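## Task

Using the blue marking gauge, draw a single line covering 20 cm or more of the board's curved edge, keeping the offset from the edge that this gauge is set to; leave no other marks on the board. Afterwards set the gauge down on the bench so it rests motionless, not touching the board or the bench dogs. Anything that stays in place only because the robot holds it does not count. Finally release everything and pull the gripper away.

## Robot and tools

Robot: a single seven-joint arm with a two-finger parallel gripper, filmed by one camera, cam_wrist (504x504, fisheye, K=[[418.377, 0, 253.436], [0, 417.541, 248.085], [0, 0, 1]], D=[-0.03, 0, 0, 0], theta_max_deg=51.462). Joint ranges in rad, base to hand: waist -2.744 to 2.744, shoulder -1.784 to 1.784, upper arm roll -2.901 to 2.901, elbow -3.042 to -0.152, forearm roll -2.807 to 2.807, wrist pitch 0.544 to 4.517, wrist roll -3.016 to 3.016. The elbow cannot fully straighten.

Frames: results report end_effector_position (metres) and end_effector_quat_wxyz in the scene frame, whose origin sits on the table surface beneath the arm base; +z is up and +y is to the left when facing along +x. The base may be tilted, and the reported hand position gets less trustworthy far from the base. The gripper frame: fingers extend along its +z, and they open and close along its y. The reported position is the spot between the pads when shut; closed fingertips stick out about 33 mm past it, fully open ones about 9 mm. Closing moves the tips roughly 24 mm further out, so keep that gap above surfaces.

Row format (used by execute_actions and move): 9 numbers, each in [-1, 1], ordered dx, dy, dz, rx, ry, rz, position, force_limit, speed. The first six are an offset, not a pose: expressed in the gripper's own axes and counted from the gripper pose in the most recent result that showed it (before any such result in a scene, and for the second and later calls within one reply, from wherever the hand is when the action begins). Scale: 1.0 equals 0.6 m for dx-dz and 180 degrees for the rotation vector rx-rz. Every row in an action refers to that same reference, not to the row before; all-zero offsets pull the hand back to the reference pose rather than holding still. position: +1 fully open (140 mm), pads touch near -0.8, -1 closes until blocked. force_limit: -1 about 14 N, 0 about 60 N, +1 about 107 N (parts up to 40 mm wide). speed: finger gap rate, -1 about 30 mm/s, 0 about 140, +1 about 250.

execute_actions: {"actions": [...], "pictures": bool}. The list holds at most one item. Empty list: just report the state. {"rows": [[9 numbers], ...], "steps": n}: 1 to 15 rows, n up to 15 (default 15), each step 1/30 s, one row per step, last row repeated to fill. {"steps": n} alone, n up to 300: a wait measured from the previous result, so your thinking time is included. A refused call sends nothing.

move: {"target": [9 numbers], "speed": m/s from 0.002 to 0.5, default 0.25; turning capped at twice that in rad/s}. Straight-line path toward the offset target (same reference rules), lasting 0.5 to 10 s; longer paths stop after 10 s short of target. Finger values are sent at the start. It turns the short way, does not slow for obstacles, and the hand may lag, drift or overshoot the speed, especially near full reach. The result has a move: line: done, off_target, moving, held, fault etc., plus limits (paced = pose was clipped; held = a check blocked some steps, after which motion may jump faster) and distance from target.

wait: {"seconds": 0 to 10}; nothing new is commanded.

zoom_image: {"camera": "cam_wrist", "region": [x0, y0, x1, y1]} in pixels of the latest image, top-left origin, at most 504 by 504.

finished_scene: {"scene": current scene number}. Answering without any tool call ends everything.

Control behaviour: each step the commanded pose is clipped to within 70 mm and 16 degrees of the measured pose; damped inverse kinematics favours position over orientation. After an action ends the arm only continues to the last clipped pose, so large moves need follow-up commands; check the reported pose. The simulation keeps running while you think. A Hand target line shows where the controller is currently driving. Fingers still in motion keep moving between calls.

Result lines: pose unreachable means the clearance check (which treats any mount under the base as arm) altered or blocked the command; HELD marks blocked steps. object_status: 0 moving, 1 stopped while opening, 2 stopped while closing (a grip), 3 reached target or pads met (thin items may still be held). Confirm a grasp by status 2. Stopped fingers stay put until position changes by at least 0.01 or the object yields; to squeeze harder, raise force_limit and switch position between -1 and -0.98. position_measured is in counts: 3 fully open, 230 pads closed, not linear. Joint torques and external torque estimates include friction, offsets and noise, and held weight.

Faults: if contact torque reaches a joint's load limit (N m: waist 35, shoulder 35, upper arm roll 32, elbow 30, forearm roll 12, wrist pitch 12, wrist roll 12, held weight included), the arm halts 10 s and drops the rest of the call. MOTOR HOT warns of heating from sustained load; an OVER-TEMPERATURE FAULT brakes the arm until it cools.

Cautions: knocking or placing anything off the table fails the task. Avoid drops, slips, slams, hard impacts and strong pushes; contact is harder at higher speed and with targets set deeper past the contact point. Loose objects may occasionally get a brief external nudge. Move smoothly and economically.

Each tool is called by a JSON object that holds its "fn" and its "kwargs".

## Session

{"fn": "execute_actions", "kwargs": {"actions": []}}

Scene clock: 0.00 s of 4800.00 s.
end_effector_position=(+0.6475, +0.3269, +0.1394) position_measured=3 object_status=3 end_effector_quat_wxyz=(+0.003, +0.752, -0.659, -0.030)
Joint positions: [ 0.459  0.744 -0.075 -1.353  0.11   2.06   0.265]
Joint velocities: [ 0.001  0.001 -0.    -0.    -0.001 -0.001 -0.   ]
Joint torques (N m, as the joint torque sensors report them, + toward a larger angle): no reading
External joint torques (N m, as the arm's controller estimates them; a push from outside toward a larger angle lowers the number): no reading
Hand target: +0.647, +0.327, +0.139; +0.003, +0.752, -0.659, -0.030

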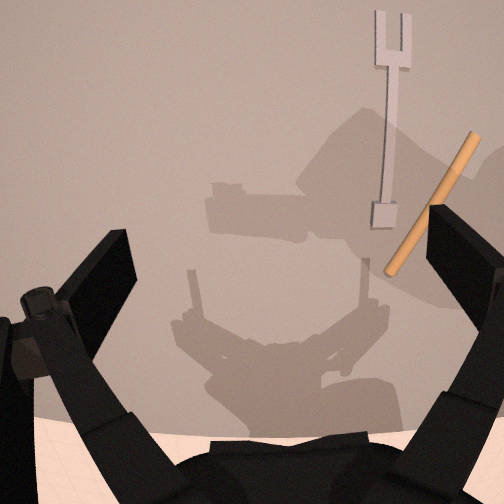

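{"fn": "move", "kwargs": {"target": [0.71, 0.512, -0.693, 0, 0, 0, 1, 0, 0], "speed": 0.3}}

Scene clock: 9.70 s of 4800.00 s.
end_effector_position=(+0.4298, -0.1564, +0.5508) position_measured=3 object_status=3 end_effector_quat_wxyz=(+0.003, +0.746, -0.665, -0.032)
Joint positions: [ 0.152 -0.207 -0.463 -1.58  -0.076  1.335 -0.384]
Joint velocities: [ 0.     0.001 -0.     0.001  0.    -0.006 -0.029]
Joint torques (N m, as the joint torque sensors report them, + toward a larger angle): [  0.27 -18.     2.23  23.01   0.19   2.17  -0.32]
External joint torques (N m, as the arm's controller estimates them; a push from outside toward a larger angle lowers the number): [ 0.2   1.52 -0.61  1.   -0.67 -0.19 -0.32]
Hand target: +0.429, -0.157, +0.551; +0.005, +0.750, -0.660, -0.033
Off the commanded pose: 0.013 m, 1 deg.
After step 90, 3.57 s passed at rest.
move: off_target

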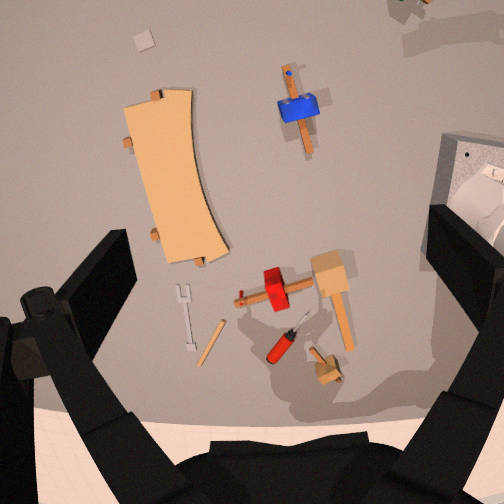

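{"fn": "zoom_image", "kwargs": {"camera": "cam_wrist", "region": [240, 50, 360, 170]}}

Region (240, 50, 360, 170) of cam_wrist's 504x504 image, scaled by 4.200, with more detail than that image has.

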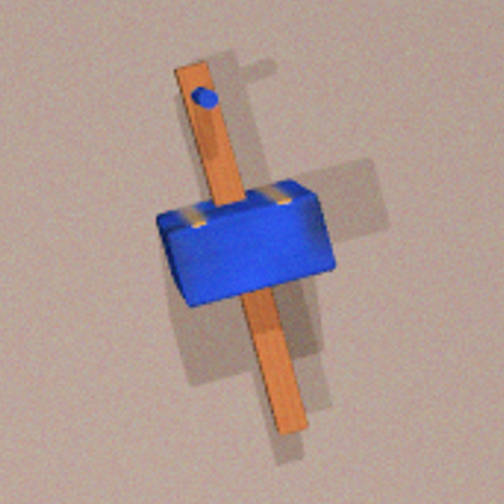

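{"fn": "move", "kwargs": {"target": [0.033, 0.091, 0.672, 0.015, 0.014, -0.055, 0.3, 0.5, 0], "speed": 0.3}}

Scene clock: 37.10 s of 4800.00 s.
end_effector_position=(+0.3515, -0.1633, +0.1514) position_measured=91 object_status=3 end_effector_quat_wxyz=(-0.004, +0.800, -0.600, -0.002)
Joint positions: [ 0.144 -0.303 -0.669 -2.735 -0.3    2.471 -0.501]
Joint velocities: [ 0.007 -0.    -0.007  0.    -0.001  0.012 -0.013]
Joint torques (N m, as the joint torque sensors report them, + toward a larger angle): [  0.74 -12.27   3.38  18.72   0.85   3.11  -0.3 ]
External joint torques (N m, as the arm's controller estimates them; a push from outside toward a larger angle lowers the number): [ 0.61  1.37 -0.81 -0.55  0.35  0.6  -0.3 ]
Hand target: +0.353, -0.163, +0.151; -0.005, +0.802, -0.597, -0.001
Off the commanded pose: 0.007 m, 0 deg.
After step 90, 22.13 s passed at rest.
move: off_target

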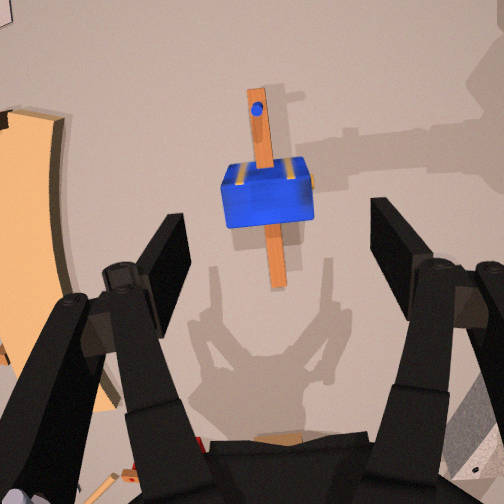

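{"fn": "move", "kwargs": {"target": [-0.017, -0.007, 0.154, 0, 0, -0.013, 0.3, 0.5, 0], "speed": 0.1}}

{"fn": "move", "kwargs": {"target": [0.0, 0.0, 0.0, 0, 0, 0, -1, 0.5, -0.4]}}

Scene clock: 45.33 s of 4800.00 s.
end_effector_position=(+0.3495, -0.1524, +0.0598) position_measured=91 object_status=3 end_effector_quat_wxyz=(-0.000, +0.808, -0.589, -0.002)
Joint positions: [ 0.282  0.037 -0.721 -2.783  0.057  2.808 -0.758]
Joint velocities: [ 0.     0.002 -0.002  0.001  0.015  0.001 -0.046]
Joint torques (N m, as the joint torque sensors report them, + toward a larger angle): [ -1.04 -17.59   0.45  16.37   1.12   3.08  -0.27]
External joint torques (N m, as the arm's controller estimates them; a push from outside toward a larger angle lowers the number): [-1.22  0.98  0.84  1.38  0.86  0.56 -0.27]
Hand target: +0.352, -0.154, +0.060; -0.001, +0.812, -0.583, +0.000
Off the commanded pose: 0.003 m, 1 deg.
After step 90, 3.37 s passed at rest.
move: done

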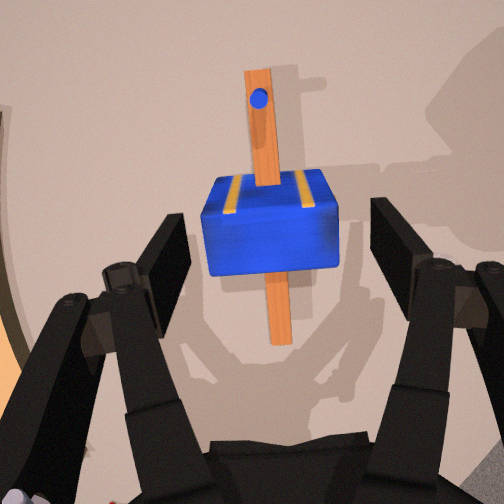

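Scene clock: 45.93 s of 4800.00 s.
end_effector_position=(+0.3499, -0.1523, +0.0601) position_measured=147 object_status=2 end_effector_quat_wxyz=(-0.000, +0.808, -0.589, -0.001)
Joint positions: [ 0.282  0.036 -0.721 -2.783  0.057  2.808 -0.759]
Joint velocities: [ 0.001 -0.     0.     0.     0.    -0.     0.   ]
Joint torques (N m, as the joint torque sensors report them, + toward a larger angle): [ -0.47 -17.73  -0.62  14.42   0.27   2.64  -0.06]
External joint torques (N m, as the arm's controller estimates them; a push from outside toward a larger angle lowers the number): [-0.66  0.85 -0.28 -0.56  0.01  0.12 -0.06]
Hand target: +0.350, -0.152, +0.060; -0.000, +0.808, -0.589, -0.002
Off the commanded pose: 0.000 m, 0 deg.
move: done

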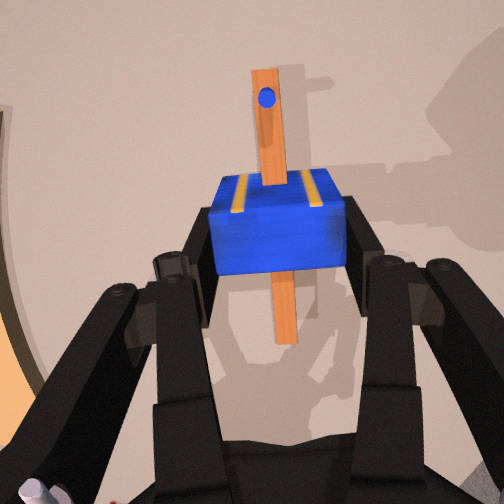

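{"fn": "move", "kwargs": {"target": [0.0, 0.0, -0.08, 0, 0, 0, -1, 0.5, -0.4], "speed": 0.1}}

{"fn": "move", "kwargs": {"target": [0.077, -0.212, 0.0, 0, 0, -0.39, -1, 0.5, -0.4], "speed": 0.2}}

Scene clock: 71.57 s of 4800.00 s.
end_effector_position=(+0.3508, -0.1512, +0.1067) position_measured=147 object_status=2 end_effector_quat_wxyz=(-0.003, +0.811, -0.584, -0.003)
Joint positions: [ 0.18  -0.162 -0.676 -2.777 -0.209  2.638 -0.582]
Joint velocities: [-0.01  -0.002  0.012 -0.    -0.    -0.007  0.032]
Joint torques (N m, as the joint torque sensors report them, + toward a larger angle): [ -1.48 -16.93   2.56  17.25  -0.34   2.33   0.07]
External joint torques (N m, as the arm's controller estimates them; a push from outside toward a larger angle lowers the number): [-1.61 -0.92  0.28 -0.1  -0.72 -0.18  0.07]
Hand target: +0.351, -0.151, +0.107; -0.003, +0.808, -0.589, -0.003
Off the commanded pose: 0.002 m, 1 deg.
After step 90, 21.43 s passed at rest.
move: done

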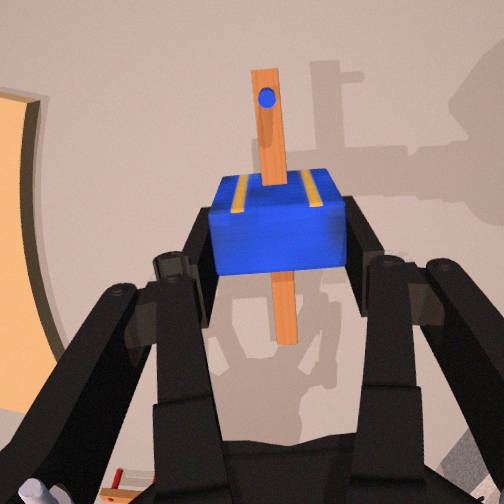

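Scene clock: 75.57 s of 4800.00 s.
end_effector_position=(+0.4850, -0.1557, +0.1051) position_measured=147 object_status=2 end_effector_quat_wxyz=(-0.000, +1.000, -0.017, -0.001)
Joint positions: [ 0.135  0.21  -0.478 -2.364  0.159  2.544 -1.956]
Joint velocities: [-0.009 -0.     0.008 -0.    -0.    -0.001 -0.029]
Joint torques (N m, as the joint torque sensors report them, + toward a larger angle): [ -1.44 -30.04  -1.86  20.59   1.26   2.28  -0.32]
External joint torques (N m, as the arm's controller estimates them; a push from outside toward a larger angle lowers the number): [-1.67  0.68  0.62  1.46  0.76 -0.22 -0.32]
Hand target: +0.486, -0.155, +0.106; -0.001, +1.000, -0.012, -0.000
Off the commanded pose: 0.002 m, 1 deg.
move: done

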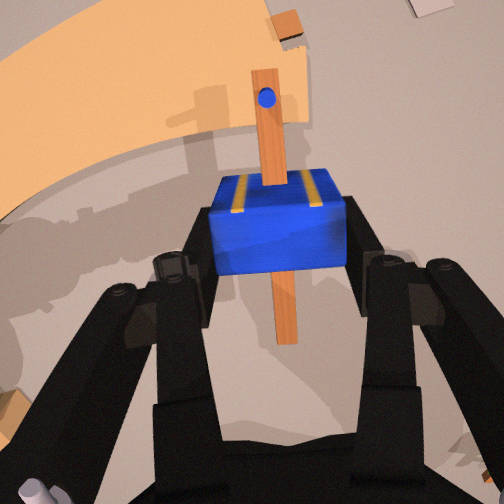

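{"fn": "move", "kwargs": {"target": [0.0167, -0.025, 0.06, 0, 0.044, -0.008, -1, 0.5, -0.4], "speed": 0.04}}

{"fn": "zoom_image", "kwargs": {"camera": "cam_wrist", "region": [130, 30, 410, 270]}}

Scene clock: 89.17 s of 4800.00 s.
end_effector_position=(+0.4944, -0.1402, +0.0697) position_measured=147 object_status=2 end_effector_quat_wxyz=(-0.000, +0.998, -0.009, +0.066)
Joint positions: [ 0.053  0.249 -0.343 -2.475  0.341  2.823 -2.1  ]
Joint velocities: [-0.016  0.001  0.016 -0.    -0.001  0.015 -0.028]
Joint torques (N m, as the joint torque sensors report them, + toward a larger angle): [ -1.09 -30.59  -0.9   15.44   1.01   3.59  -0.23]
External joint torques (N m, as the arm's controller estimates them; a push from outside toward a larger angle lowers the number): [-1.34  0.75  1.17 -1.64  0.75  0.84 -0.24]
Hand target: +0.494, -0.141, +0.069; +0.001, +0.998, -0.005, +0.068
Off the commanded pose: 0.001 m, 1 deg.
After step 90, 8.40 s passed at rest.
move: done

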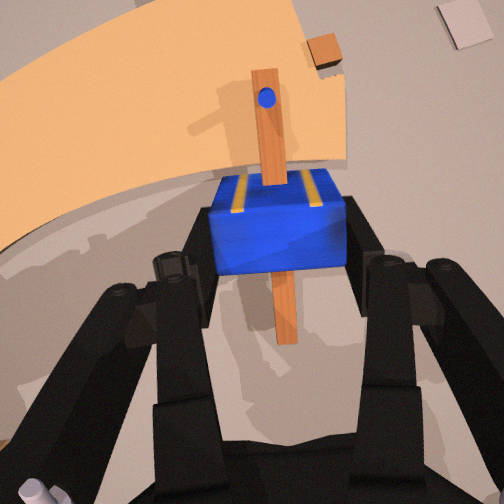

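Region (130, 30, 410, 270) of cam_wrist's 504x504 image, scaled by 1.800, with more detail than that image has; it fills the top 432 rows of this view, and the rest is white.

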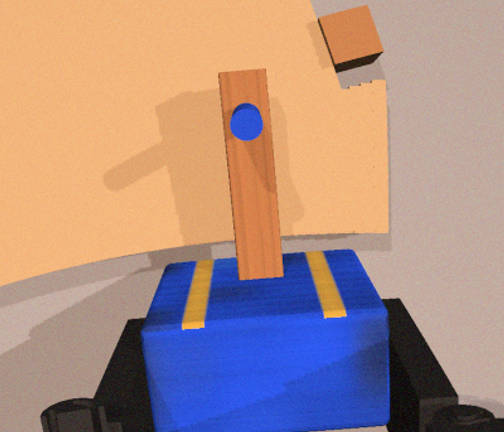

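{"fn": "move", "kwargs": {"target": [0.02, 0.0, 0.0028, 0, 0, 0, -1, 0.5, -0.4], "speed": 0.01}}

{"fn": "zoom_image", "kwargs": {"camera": "cam_wrist", "region": [130, 30, 410, 270]}}

Scene clock: 96.83 s of 4800.00 s.
end_effector_position=(+0.5000, -0.1411, +0.0662) position_measured=147 object_status=2 end_effector_quat_wxyz=(-0.001, +0.998, -0.008, +0.060)
Joint positions: [ 0.051  0.275 -0.341 -2.443  0.342  2.803 -2.099]
Joint velocities: [ 0.001  0.002  0.001  0.003  0.    -0.004  0.003]
Joint torques (N m, as the joint torque sensors report them, + toward a larger angle): [  0.88 -31.95  -1.14  21.1    1.15   3.53   0.14]
External joint torques (N m, as the arm's controller estimates them; a push from outside toward a larger angle lowers the number): [0.63 0.41 1.18 3.91 0.87 0.8  0.13]
Hand target: +0.506, -0.140, +0.070; -0.000, +0.998, -0.009, +0.066
Off the commanded pose: 0.007 m, 1 deg.
After step 90, 3.27 s passed at rest.
move: off_target

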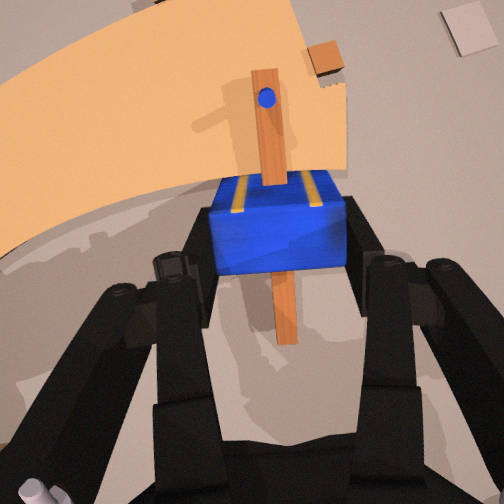

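Region (130, 30, 410, 270) of cam_wrist's 504x504 image, scaled by 1.800, with more detail than that image has; it fills the top 432 rows of this view, and the rest is white.

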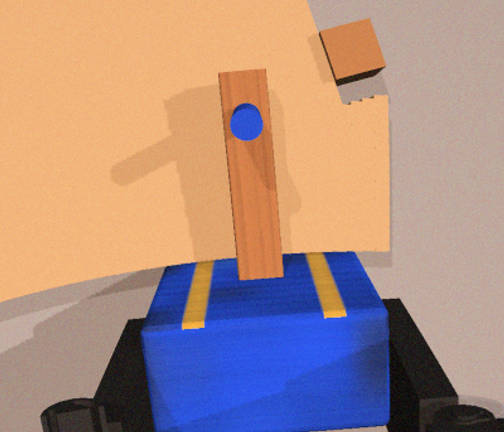

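{"fn": "move", "kwargs": {"target": [0.0145, 0.0, -0.0083, -0.01, -0.0383, 0, -1, 0.5, -0.4], "speed": 0.02}}

{"fn": "move", "kwargs": {"target": [0.004, 0.0, 0.0025, 0, 0, 0, -1, 0.5, -0.4], "speed": 0.006}}

{"fn": "zoom_image", "kwargs": {"camera": "cam_wrist", "region": [130, 30, 410, 270]}}

Scene clock: 108.60 s of 4800.00 s.
end_effector_position=(+0.5075, -0.1410, +0.0714) position_measured=147 object_status=2 end_effector_quat_wxyz=(+0.014, +1.000, -0.006, +0.001)
Joint positions: [ 0.18   0.335 -0.463 -2.313  0.225  2.612 -1.968]
Joint velocities: [ 0.009 -0.001 -0.008  0.007 -0.001 -0.013  0.014]
Joint torques (N m, as the joint torque sensors report them, + toward a larger angle): [  0.6  -32.61  -5.5   19.78  -0.18   2.51   0.11]
External joint torques (N m, as the arm's controller estimates them; a push from outside toward a larger angle lowers the number): [ 0.31  1.08 -1.51  1.66 -0.67 -0.01  0.11]
Hand target: +0.509, -0.141, +0.072; +0.015, +1.000, -0.008, +0.001
Off the commanded pose: 0.001 m, 0 deg.
After step 90, 5.43 s passed at rest.
move: done

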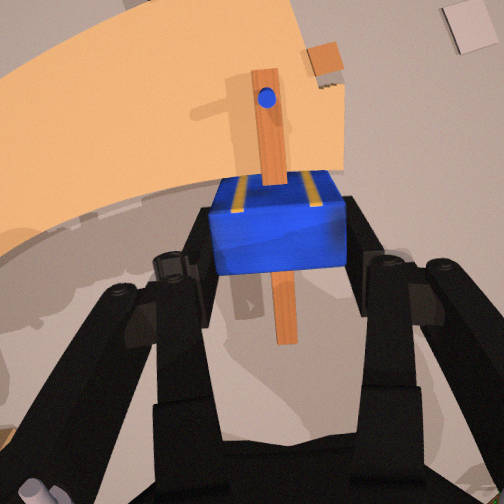

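Scene clock: 109.30 s of 4800.00 s.
end_effector_position=(+0.5078, -0.1411, +0.0690) position_measured=147 object_status=2 end_effector_quat_wxyz=(+0.015, +1.000, -0.006, -0.001)
Joint positions: [ 0.179  0.343 -0.461 -2.309  0.227  2.612 -1.968]
Joint velocities: [-0.003 -0.002  0.001 -0.001  0.001  0.     0.001]
Joint torques (N m, as the joint torque sensors report them, + toward a larger angle): [ -0.31 -32.27  -2.74  20.22   1.3    2.62  -0.22]
External joint torques (N m, as the arm's controller estimates them; a push from outside toward a larger angle lowers the number): [-0.49  1.79  1.47  2.05  0.81  0.08 -0.23]
Hand target: +0.510, -0.141, +0.070; +0.014, +1.000, -0.006, +0.001
Off the commanded pose: 0.002 m, 0 deg.
move: done

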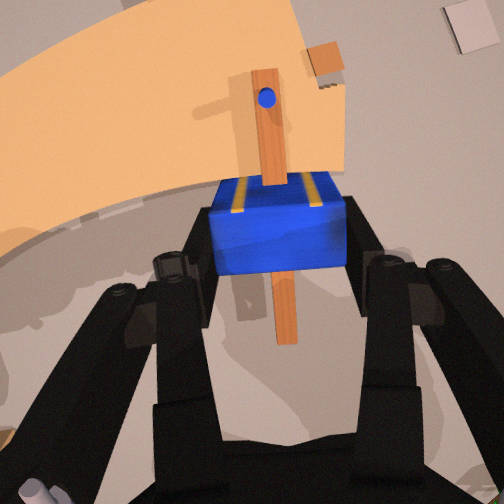

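Region (130, 30, 410, 270) of cam_wrist's 504x504 image, scaled by 1.800, with more detail than that image has; it fills the top 432 rows of this view, and the rest is white.

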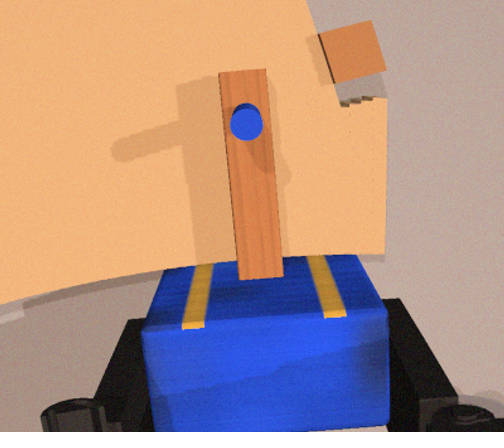

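{"fn": "execute_actions", "kwargs": {"actions": []}}

Scene clock: 120.93 s of 4800.00 s.
end_effector_position=(+0.5078, -0.1411, +0.0690) position_measured=147 object_status=2 end_effector_quat_wxyz=(+0.015, +1.000, -0.006, -0.001)
Joint positions: [ 0.179  0.343 -0.461 -2.308  0.227  2.611 -1.968]
Joint velocities: [-0.001 -0.001 -0.001 -0.001  0.001  0.    -0.001]
Joint torques (N m, as the joint torque sensors report them, + toward a larger angle): [ -1.27 -32.68  -3.31  19.95   1.33   2.65  -0.19]
External joint torques (N m, as the arm's controller estimates them; a push from outside toward a larger angle lowers the number): [-1.47  1.31  0.87  1.77  0.84  0.1  -0.2 ]
Hand target: +0.510, -0.141, +0.070; +0.014, +1.000, -0.006, +0.001
Off the commanded pose: 0.002 m, 0 deg.
Steps of this call (steps 1 to 90: nothing new was sent; then 8.63 s passed at rest). Readings (end_effector_position | what the end effector reports):
1: (+0.5078, -0.1411, +0.0690) | position_measured=147 object_status=2
2: (+0.5078, -0.1411, +0.0690) | position_measured=147 object_status=2
4: (+0.5078, -0.1411, +0.0690) | position_measured=147 object_status=2
8: (+0.5078, -0.1411, +0.0690) | position_measured=147 object_status=2
90: the state above

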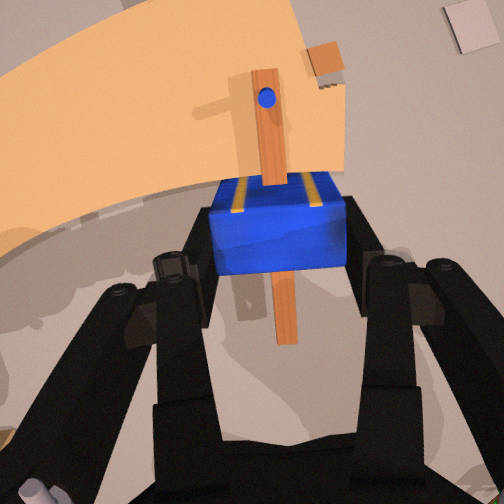

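{"fn": "move", "kwargs": {"target": [0.002, -0.02, 0.0015, 0, 0, -0.008, -1, 0.5, -0.4], "speed": 0.012}}

Scene clock: 124.67 s of 4800.00 s.
end_effector_position=(+0.5081, -0.1303, +0.0674) position_measured=147 object_status=2 end_effector_quat_wxyz=(+0.014, +1.000, +0.004, -0.003)
Joint positions: [ 0.196  0.343 -0.458 -2.312  0.227  2.611 -1.968]
Joint velocities: [ 0.004 -0.001 -0.002 -0.001  0.     0.001 -0.002]
Joint torques (N m, as the joint torque sensors report them, + toward a larger angle): [  0.44 -33.94  -3.53  16.67   0.03   3.3   -0.14]
External joint torques (N m, as the arm's controller estimates them; a push from outside toward a larger angle lowers the number): [ 0.33 -0.04  0.71 -1.41 -0.46  0.77 -0.14]
Hand target: +0.509, -0.129, +0.068; +0.015, +1.000, +0.007, -0.001
Off the commanded pose: 0.002 m, 0 deg.
move: done

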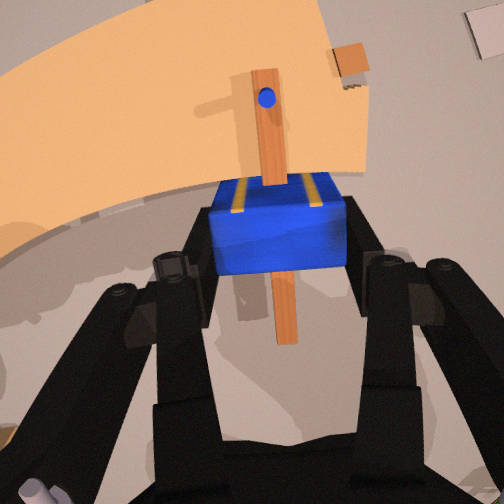

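{"fn": "move", "kwargs": {"target": [0.002, 0, 0.003, 0, 0, 0, -1, 0.5, -0.4], "speed": 0.005}}

Scene clock: 129.73 s of 4800.00 s.
end_effector_position=(+0.5078, -0.1302, +0.0659) position_measured=147 object_status=2 end_effector_quat_wxyz=(+0.014, +1.000, +0.004, -0.004)
Joint positions: [ 0.195  0.347 -0.457 -2.311  0.229  2.612 -1.968]
Joint velocities: [-0.002  0.     0.001  0.002  0.002 -0.    -0.001]
Joint torques (N m, as the joint torque sensors report them, + toward a larger angle): [ -0.91 -31.97  -2.96  18.6    1.31   2.9   -0.23]
External joint torques (N m, as the arm's controller estimates them; a push from outside toward a larger angle lowers the number): [-1.12  2.11  1.23  0.51  0.82  0.36 -0.23]
Hand target: +0.509, -0.130, +0.066; +0.014, +1.000, +0.004, -0.003
Off the commanded pose: 0.001 m, 0 deg.
After step 90, 1.37 s passed at rest.
move: done

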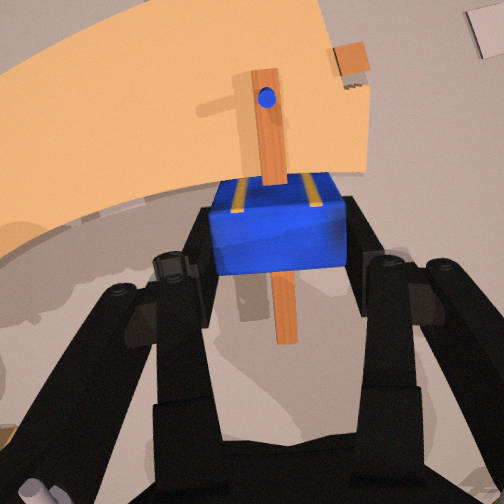

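{"fn": "move", "kwargs": {"target": [0.002, 0, 0.003, 0, 0, 0, -1, 0.5, -0.4], "speed": 0.005}}

Scene clock: 132.63 s of 4800.00 s.
end_effector_position=(+0.5081, -0.1303, +0.0657) position_measured=147 object_status=2 end_effector_quat_wxyz=(+0.014, +1.000, +0.003, -0.004)
Joint positions: [ 0.194  0.349 -0.456 -2.309  0.23   2.611 -1.968]
Joint velocities: [-0.002 -0.     0.001  0.     0.001 -0.     0.   ]
Joint torques (N m, as the joint torque sensors report them, + toward a larger angle): [ -1.15 -30.16  -2.92  19.3    1.31   2.96  -0.23]
External joint torques (N m, as the arm's controller estimates them; a push from outside toward a larger angle lowers the number): [-1.46  3.9   1.18  1.26  0.82  0.44 -0.24]
Hand target: +0.509, -0.130, +0.064; +0.014, +1.000, +0.004, -0.004
Off the commanded pose: 0.002 m, 0 deg.
move: done

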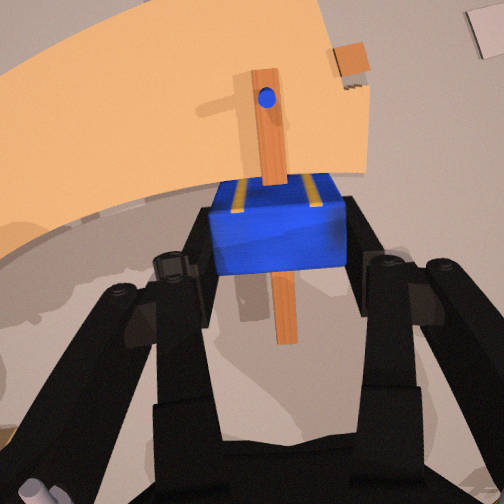

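{"fn": "move", "kwargs": {"target": [0.002, -0.035, -0.0015, 0, 0, -0.013, -1, 0.5, -0.4], "speed": 0.012}}

Scene clock: 139.03 s of 4800.00 s.
end_effector_position=(+0.5080, -0.1122, +0.0660) position_measured=147 object_status=2 end_effector_quat_wxyz=(+0.013, +1.000, +0.020, -0.005)
Joint positions: [ 0.227  0.34  -0.456 -2.32   0.225  2.611 -1.965]
Joint velocities: [ 0.001 -0.     0.001  0.    -0.     0.001 -0.002]
Joint torques (N m, as the joint torque sensors report them, + toward a larger angle): [  2.29 -33.65  -2.76  16.76  -0.01   3.22  -0.06]
External joint torques (N m, as the arm's controller estimates them; a push from outside toward a larger angle lowers the number): [ 2.05  0.1   1.29 -1.27 -0.5   0.7  -0.06]
Hand target: +0.509, -0.109, +0.066; +0.014, +1.000, +0.024, -0.004
Off the commanded pose: 0.003 m, 0 deg.
After step 90, 1.43 s passed at rest.
move: done

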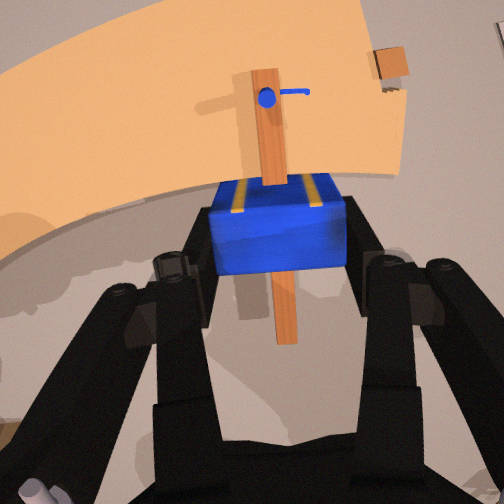

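The line is appearing. Continue.

{"fn": "move", "kwargs": {"target": [0.001, -0.035, -0.0012, 0, 0, -0.014, -1, 0.5, -0.4], "speed": 0.012}}

{"fn": "move", "kwargs": {"target": [0.001, -0.035, -0.0012, 0, 0, -0.014, -1, 0.5, -0.4], "speed": 0.012}}

Scene clock: 145.07 s of 4800.00 s.
end_effector_position=(+0.5070, -0.0934, +0.0662) position_measured=147 object_status=2 end_effector_quat_wxyz=(+0.012, +0.999, +0.039, -0.007)
Joint positions: [ 0.263  0.33  -0.456 -2.333  0.22   2.611 -1.965]
Joint velocities: [ 0.001 -0.001 -0.    -0.001  0.     0.001  0.001]
Joint torques (N m, as the joint torque sensors report them, + toward a larger angle): [  1.85 -33.35  -2.98  16.25  -0.05   3.22  -0.09]
External joint torques (N m, as the arm's controller estimates them; a push from outside toward a larger angle lowers the number): [ 1.78  0.09  1.09 -1.68 -0.54  0.71 -0.09]
Hand target: +0.508, -0.091, +0.066; +0.013, +0.999, +0.042, -0.005
Off the commanded pose: 0.002 m, 0 deg.
After step 90, 1.00 s passed at rest.
move: done

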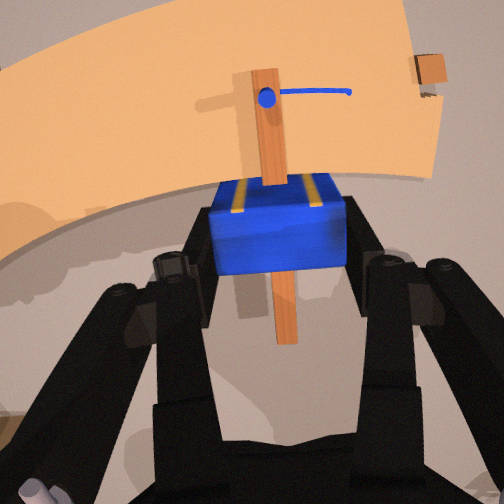

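Scene clock: 147.13 s of 4800.00 s.
end_effector_position=(+0.5053, -0.0744, +0.0665) position_measured=147 object_status=2 end_effector_quat_wxyz=(+0.011, +0.998, +0.058, -0.008)
Joint positions: [ 0.299  0.321 -0.456 -2.345  0.215  2.612 -1.965]
Joint velocities: [ 0.002 -0.001  0.001 -0.    -0.     0.    -0.001]
Joint torques (N m, as the joint torque sensors report them, + toward a larger angle): [  2.18 -33.51  -2.78  16.09  -0.03   3.21  -0.09]
External joint torques (N m, as the arm's controller estimates them; a push from outside toward a larger angle lowers the number): [ 1.94 -0.43  1.   -1.79 -0.5   0.72 -0.09]
Hand target: +0.506, -0.072, +0.067; +0.012, +0.998, +0.061, -0.007
Off the commanded pose: 0.002 m, 0 deg.
move: done

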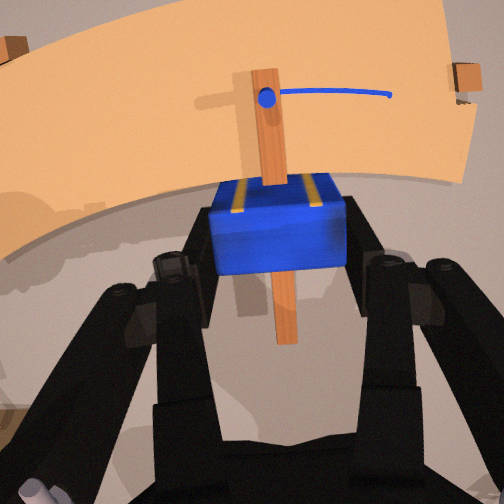

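{"fn": "move", "kwargs": {"target": [0.001, -0.035, -0.0009, 0, 0.001, -0.0145, -1, 0.5, -0.4], "speed": 0.012}}

{"fn": "move", "kwargs": {"target": [0.001, -0.035, -0.0009, 0, 0.001, -0.0145, -1, 0.5, -0.4], "speed": 0.012}}

{"fn": "move", "kwargs": {"target": [0.001, -0.035, -0.0009, 0, 0.001, -0.0145, -1, 0.5, -0.4], "speed": 0.012}}

Scene clock: 153.83 s of 4800.00 s.
end_effector_position=(+0.5027, -0.0559, +0.0665) position_measured=147 object_status=2 end_effector_quat_wxyz=(+0.010, +0.997, +0.076, -0.008)
Joint positions: [ 0.333  0.31  -0.455 -2.361  0.211  2.617 -1.965]
Joint velocities: [ 0.002  0.001  0.    -0.    -0.001  0.     0.   ]
Joint torques (N m, as the joint torque sensors report them, + toward a larger angle): [  1.19 -33.3   -2.15  16.05  -0.06   3.25  -0.21]
External joint torques (N m, as the arm's controller estimates them; a push from outside toward a larger angle lowers the number): [ 1.08 -0.72  1.56 -1.69 -0.54  0.76 -0.21]
Hand target: +0.503, -0.053, +0.067; +0.011, +0.997, +0.081, -0.007
Off the commanded pose: 0.003 m, 1 deg.
After step 90, 1.60 s passed at rest.
move: done

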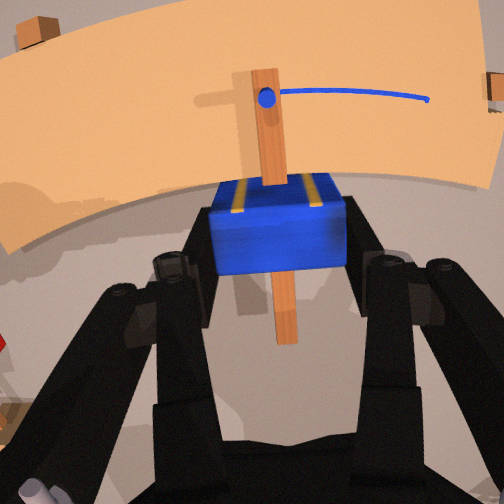

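Scene clock: 155.97 s of 4800.00 s.
end_effector_position=(+0.4994, -0.0374, +0.0665) position_measured=147 object_status=2 end_effector_quat_wxyz=(+0.009, +0.995, +0.095, -0.008)
Joint positions: [ 0.368  0.299 -0.454 -2.378  0.208  2.623 -1.965]
Joint velocities: [ 0.002  0.    -0.    -0.     0.    -0.    -0.001]
Joint torques (N m, as the joint torque sensors report them, + toward a larger angle): [  1.21 -32.54  -2.2   16.25  -0.07   3.26  -0.17]
External joint torques (N m, as the arm's controller estimates them; a push from outside toward a larger angle lowers the number): [ 1.12 -0.26  1.38 -1.48 -0.54  0.76 -0.17]
Hand target: +0.500, -0.035, +0.067; +0.010, +0.995, +0.099, -0.007
Off the commanded pose: 0.002 m, 1 deg.
move: done

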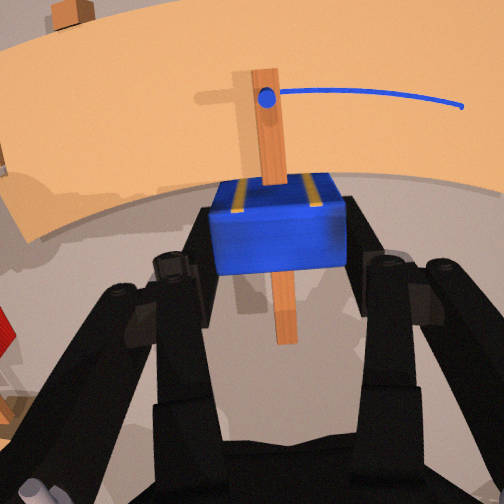

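Scene clock: 158.10 s of 4800.00 s.
end_effector_position=(+0.4954, -0.0190, +0.0666) position_measured=147 object_status=2 end_effector_quat_wxyz=(+0.008, +0.993, +0.114, -0.009)
Joint positions: [ 0.403  0.288 -0.453 -2.394  0.204  2.628 -1.965]
Joint velocities: [ 0.003 -0.001 -0.    -0.001  0.001  0.001  0.002]
Joint torques (N m, as the joint torque sensors report them, + toward a larger angle): [  1.31 -32.32  -2.04  16.    -0.1    3.26  -0.15]
External joint torques (N m, as the arm's controller estimates them; a push from outside toward a larger angle lowers the number): [ 1.15 -0.44  1.3  -1.63 -0.56  0.77 -0.15]
Hand target: +0.496, -0.017, +0.067; +0.009, +0.993, +0.118, -0.007
Off the commanded pose: 0.002 m, 1 deg.
move: done

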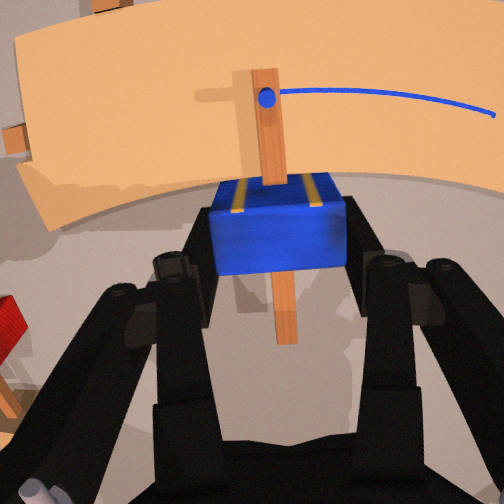

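{"fn": "zoom_image", "kwargs": {"camera": "cam_wrist", "region": [150, 60, 400, 230]}}

Region (150, 60, 400, 230) of cam_wrist's 504x504 image, scaled by 2.016, with more detail than that image has; it fills the top 343 rows of this view, and the rest is white.

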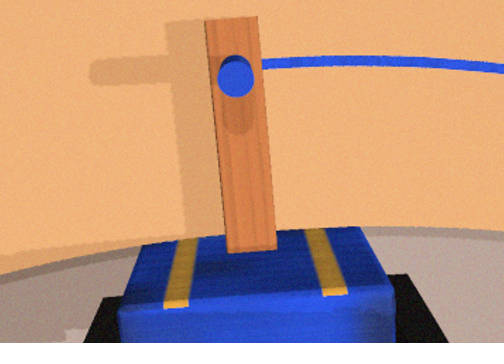

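Good. Continue.

{"fn": "move", "kwargs": {"target": [0.001, -0.035, -0.0008, 0, 0.001, -0.015, -1, 0.5, -0.4], "speed": 0.012}}

{"fn": "move", "kwargs": {"target": [0.001, -0.035, -0.0008, 0, 0.001, -0.015, -1, 0.5, -0.4], "speed": 0.012}}

{"fn": "move", "kwargs": {"target": [0.001, -0.035, -0.0008, 0, 0.001, -0.015, -1, 0.5, -0.4], "speed": 0.012}}

Scene clock: 175.03 s of 4800.00 s.
end_effector_position=(+0.4906, -0.0007, +0.0666) position_measured=147 object_status=2 end_effector_quat_wxyz=(+0.007, +0.991, +0.133, -0.009)
Joint positions: [ 0.437  0.276 -0.45  -2.41   0.2    2.634 -1.965]
Joint velocities: [ 0.002  0.    -0.    -0.     0.001  0.001  0.001]
Joint torques (N m, as the joint torque sensors report them, + toward a larger angle): [  1.1  -32.05  -1.72  15.94  -0.1    3.24  -0.22]
External joint torques (N m, as the arm's controller estimates them; a push from outside toward a larger angle lowers the number): [ 0.85 -0.62  1.36 -1.62 -0.55  0.75 -0.22]
Hand target: +0.491, +0.002, +0.067; +0.008, +0.991, +0.137, -0.007
Off the commanded pose: 0.002 m, 1 deg.
After step 90, 11.77 s passed at rest.
move: done

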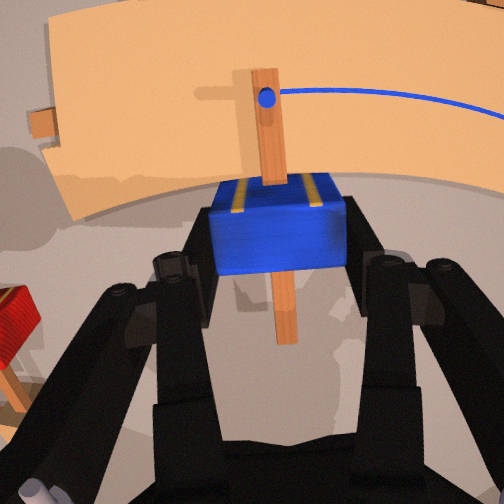

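Scene clock: 177.23 s of 4800.00 s.
end_effector_position=(+0.4851, +0.0175, +0.0666) position_measured=147 object_status=2 end_effector_quat_wxyz=(+0.006, +0.988, +0.152, -0.009)
Joint positions: [ 0.472  0.265 -0.448 -2.426  0.195  2.639 -1.965]
Joint velocities: [ 0.003  0.     0.    -0.    -0.001  0.001  0.002]
Joint torques (N m, as the joint torque sensors report them, + toward a larger angle): [  0.84 -31.45  -1.82  15.83  -0.12   3.27  -0.17]
External joint torques (N m, as the arm's controller estimates them; a push from outside toward a larger angle lowers the number): [ 0.74 -0.44  1.22 -1.56 -0.57  0.8  -0.17]
Hand target: +0.486, +0.020, +0.067; +0.007, +0.988, +0.156, -0.007
Off the commanded pose: 0.002 m, 1 deg.
move: done

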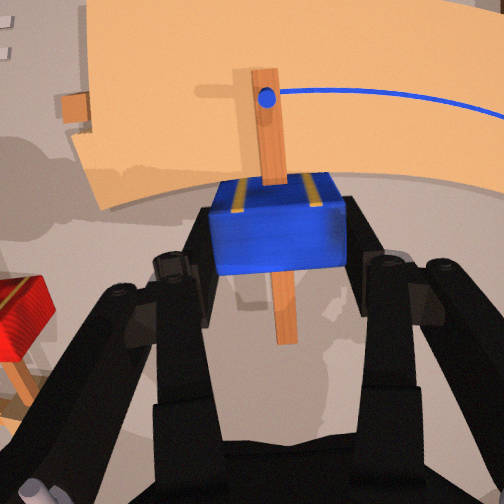

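Scene clock: 179.43 s of 4800.00 s.
end_effector_position=(+0.4789, +0.0357, +0.0666) position_measured=147 object_status=2 end_effector_quat_wxyz=(+0.005, +0.985, +0.171, -0.009)
Joint positions: [ 0.508  0.253 -0.446 -2.443  0.191  2.644 -1.965]
Joint velocities: [ 0.002 -0.001  0.001  0.001 -0.     0.001 -0.   ]
Joint torques (N m, as the joint torque sensors report them, + toward a larger angle): [  1.38 -30.83  -1.64  15.58  -0.16   3.22  -0.17]
External joint torques (N m, as the arm's controller estimates them; a push from outside toward a larger angle lowers the number): [ 1.23 -0.13  1.2  -1.86 -0.59  0.73 -0.17]
Hand target: +0.479, +0.038, +0.067; +0.005, +0.985, +0.175, -0.007
Off the commanded pose: 0.002 m, 0 deg.
move: done

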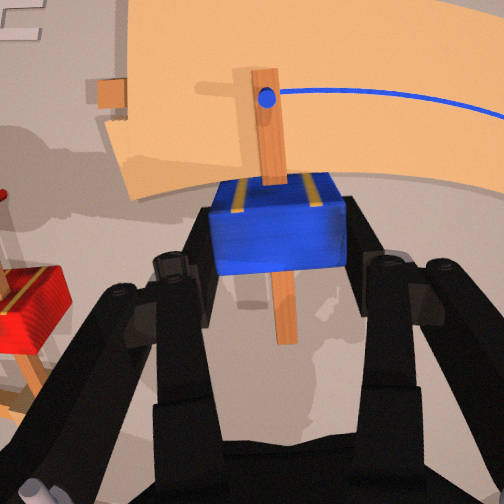

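{"fn": "move", "kwargs": {"target": [0.001, -0.035, -0.0007, 0, 0.001, -0.015, -1, 0.5, -0.4], "speed": 0.012}}

Scene clock: 190.40 s of 4800.00 s.
end_effector_position=(+0.4720, +0.0537, +0.0666) position_measured=147 object_status=2 end_effector_quat_wxyz=(+0.004, +0.982, +0.191, -0.010)
Joint positions: [ 0.543  0.242 -0.444 -2.459  0.187  2.65  -1.965]
Joint velocities: [ 0.003 -0.001  0.001 -0.    -0.     0.     0.   ]
Joint torques (N m, as the joint torque sensors report them, + toward a larger angle): [  1.62 -30.65  -1.62  15.39  -0.16   3.21  -0.13]
External joint torques (N m, as the arm's controller estimates them; a push from outside toward a larger angle lowers the number): [ 1.43 -0.37  1.01 -1.91 -0.58  0.73 -0.13]
Hand target: +0.472, +0.056, +0.067; +0.004, +0.981, +0.195, -0.008
Off the commanded pose: 0.002 m, 0 deg.
After step 90, 5.80 s passed at rest.
move: done

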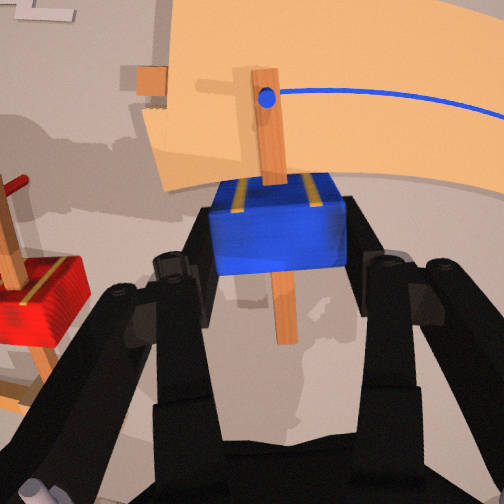

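{"fn": "move", "kwargs": {"target": [0.001, -0.035, -0.0007, 0, 0.001, -0.015, -1, 0.5, -0.4], "speed": 0.012}}

Scene clock: 195.87 s of 4800.00 s.
end_effector_position=(+0.4643, +0.0717, +0.0667) position_measured=147 object_status=2 end_effector_quat_wxyz=(+0.003, +0.977, +0.211, -0.010)
Joint positions: [ 0.58   0.23  -0.441 -2.476  0.183  2.655 -1.965]
Joint velocities: [ 0.003 -0.     0.    -0.002 -0.001  0.001  0.   ]
Joint torques (N m, as the joint torque sensors report them, + toward a larger angle): [  1.03 -30.33  -1.73  15.86  -0.17   3.21  -0.13]
External joint torques (N m, as the arm's controller estimates them; a push from outside toward a larger angle lowers the number): [ 0.93 -0.56  0.8  -1.25 -0.6   0.76 -0.13]
Hand target: +0.465, +0.074, +0.067; +0.003, +0.977, +0.214, -0.008
Off the commanded pose: 0.002 m, 0 deg.
After step 90, 0.30 s passed at rest.
move: done

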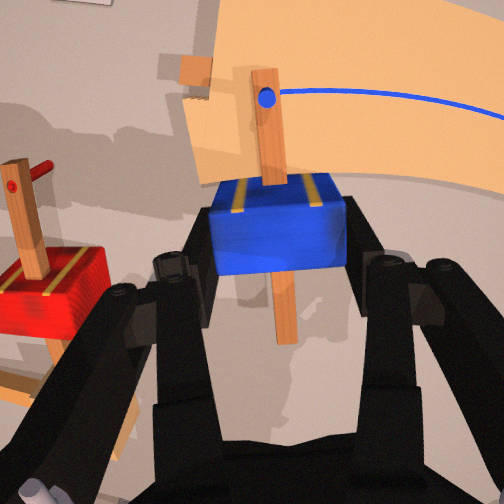

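{"fn": "move", "kwargs": {"target": [-0.002, 0, -0.1, 0, 0, 0, -1, 0.5, -0.4], "speed": 0.05}}

Scene clock: 200.23 s of 4800.00 s.
end_effector_position=(+0.4641, +0.0720, +0.1247) position_measured=147 object_status=2 end_effector_quat_wxyz=(+0.001, +0.977, +0.214, -0.010)
Joint positions: [ 0.609  0.071 -0.493 -2.471  0.04   2.51  -1.871]
Joint velocities: [ 0.001  0.002  0.001  0.    -0.002 -0.01   0.019]
Joint torques (N m, as the joint torque sensors report them, + toward a larger angle): [  0.02 -27.34  -1.19  20.82  -0.15   2.22   0.09]
External joint torques (N m, as the arm's controller estimates them; a push from outside toward a larger angle lowers the number): [-0.19 -0.89 -0.52  1.35 -0.66 -0.25  0.09]
Hand target: +0.465, +0.072, +0.126; +0.002, +0.977, +0.211, -0.010
Off the commanded pose: 0.002 m, 0 deg.
move: done

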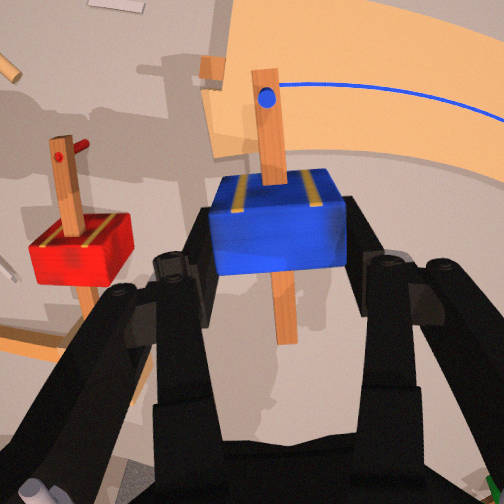

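{"fn": "move", "kwargs": {"target": [-0.277, 0.188, 0.0, 0, 0.0064, 0, -1, 0.5, -0.4], "speed": 0.12}}

Scene clock: 207.40 s of 4800.00 s.
end_effector_position=(+0.3624, -0.1001, +0.1282) position_measured=147 object_status=2 end_effector_quat_wxyz=(-0.003, +0.978, +0.207, -0.001)
Joint positions: [ 0.338 -0.268 -0.709 -2.782 -0.319  2.55  -2.028]
Joint velocities: [ 0.001 -0.001 -0.001  0.001 -0.004 -0.001 -0.026]
Joint torques (N m, as the joint torque sensors report them, + toward a larger angle): [ -0.17 -14.62   2.36  16.39  -0.36   2.3   -0.34]
External joint torques (N m, as the arm's controller estimates them; a push from outside toward a larger angle lowers the number): [-0.37 -1.18 -1.46 -1.78 -0.85 -0.21 -0.34]
Hand target: +0.361, -0.100, +0.128; -0.003, +0.977, +0.214, -0.002
Off the commanded pose: 0.002 m, 1 deg.
After step 90, 1.97 s passed at rest.
move: done

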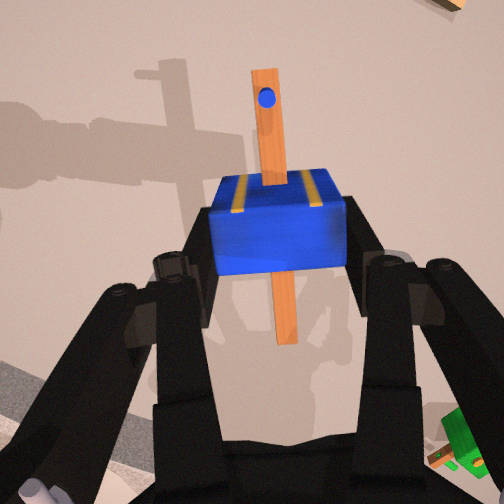

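{"fn": "move", "kwargs": {"target": [0, 0, 0.107, 0, 0, 0, -1, 0.5, -0.4], "speed": 0.06}}

{"fn": "move", "kwargs": {"target": [0, 0, 0.013, 0, 0, 0, -1, 0.5, -0.4], "speed": 0.006}}

Scene clock: 213.10 s of 4800.00 s.
end_effector_position=(+0.3599, -0.1012, +0.0647) position_measured=147 object_status=2 end_effector_quat_wxyz=(+0.000, +0.980, +0.199, -0.003)
Joint positions: [ 0.461 -0.006 -0.783 -2.805 -0.04   2.796 -2.209]
Joint velocities: [-0.     0.004 -0.    -0.002  0.023  0.004 -0.058]
Joint torques (N m, as the joint torque sensors report them, + toward a larger angle): [  0.2  -15.43   0.12  15.55   1.14   3.13  -0.37]
External joint torques (N m, as the arm's controller estimates them; a push from outside toward a larger angle lowers the number): [ 0.05  1.27 -0.13  0.61  0.85  0.67 -0.37]
Hand target: +0.362, -0.102, +0.065; +0.001, +0.978, +0.207, -0.001
Off the commanded pose: 0.003 m, 1 deg.
After step 90, 1.00 s passed at rest.
move: done

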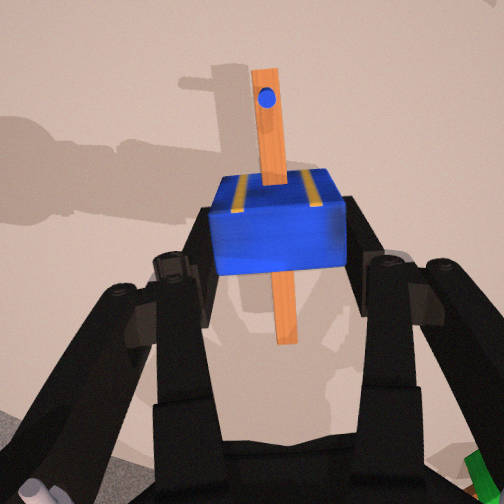

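Scene clock: 214.63 s of 4800.00 s.
end_effector_position=(+0.3610, -0.1020, +0.0605) position_measured=147 object_status=2 end_effector_quat_wxyz=(-0.003, +0.982, +0.189, -0.001)
Joint positions: [ 0.466  0.019 -0.778 -2.801  0.031  2.811 -2.245]
Joint velocities: [-0.    -0.     0.001  0.001  0.014  0.001 -0.017]
Joint torques (N m, as the joint torque sensors report them, + toward a larger angle): [ 2.03 -9.11  3.01 13.12  1.3   4.19 -0.64]
External joint torques (N m, as the arm's controller estimates them; a push from outside toward a larger angle lowers the number): [ 1.87  8.1   3.13 -1.68  1.02  1.71 -0.64]
Hand target: +0.360, -0.102, +0.057; +0.001, +0.980, +0.199, -0.003
Off the commanded pose: 0.004 m, 1 deg.
move: off_target

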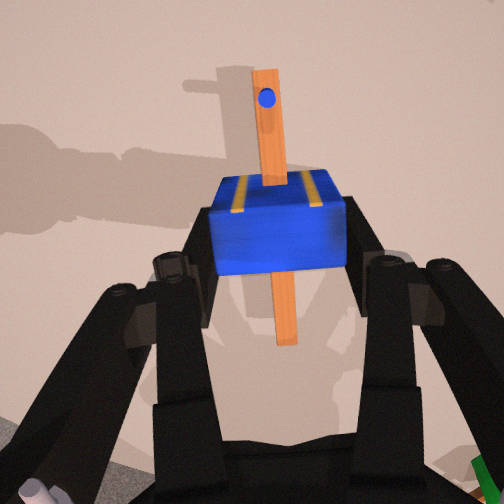

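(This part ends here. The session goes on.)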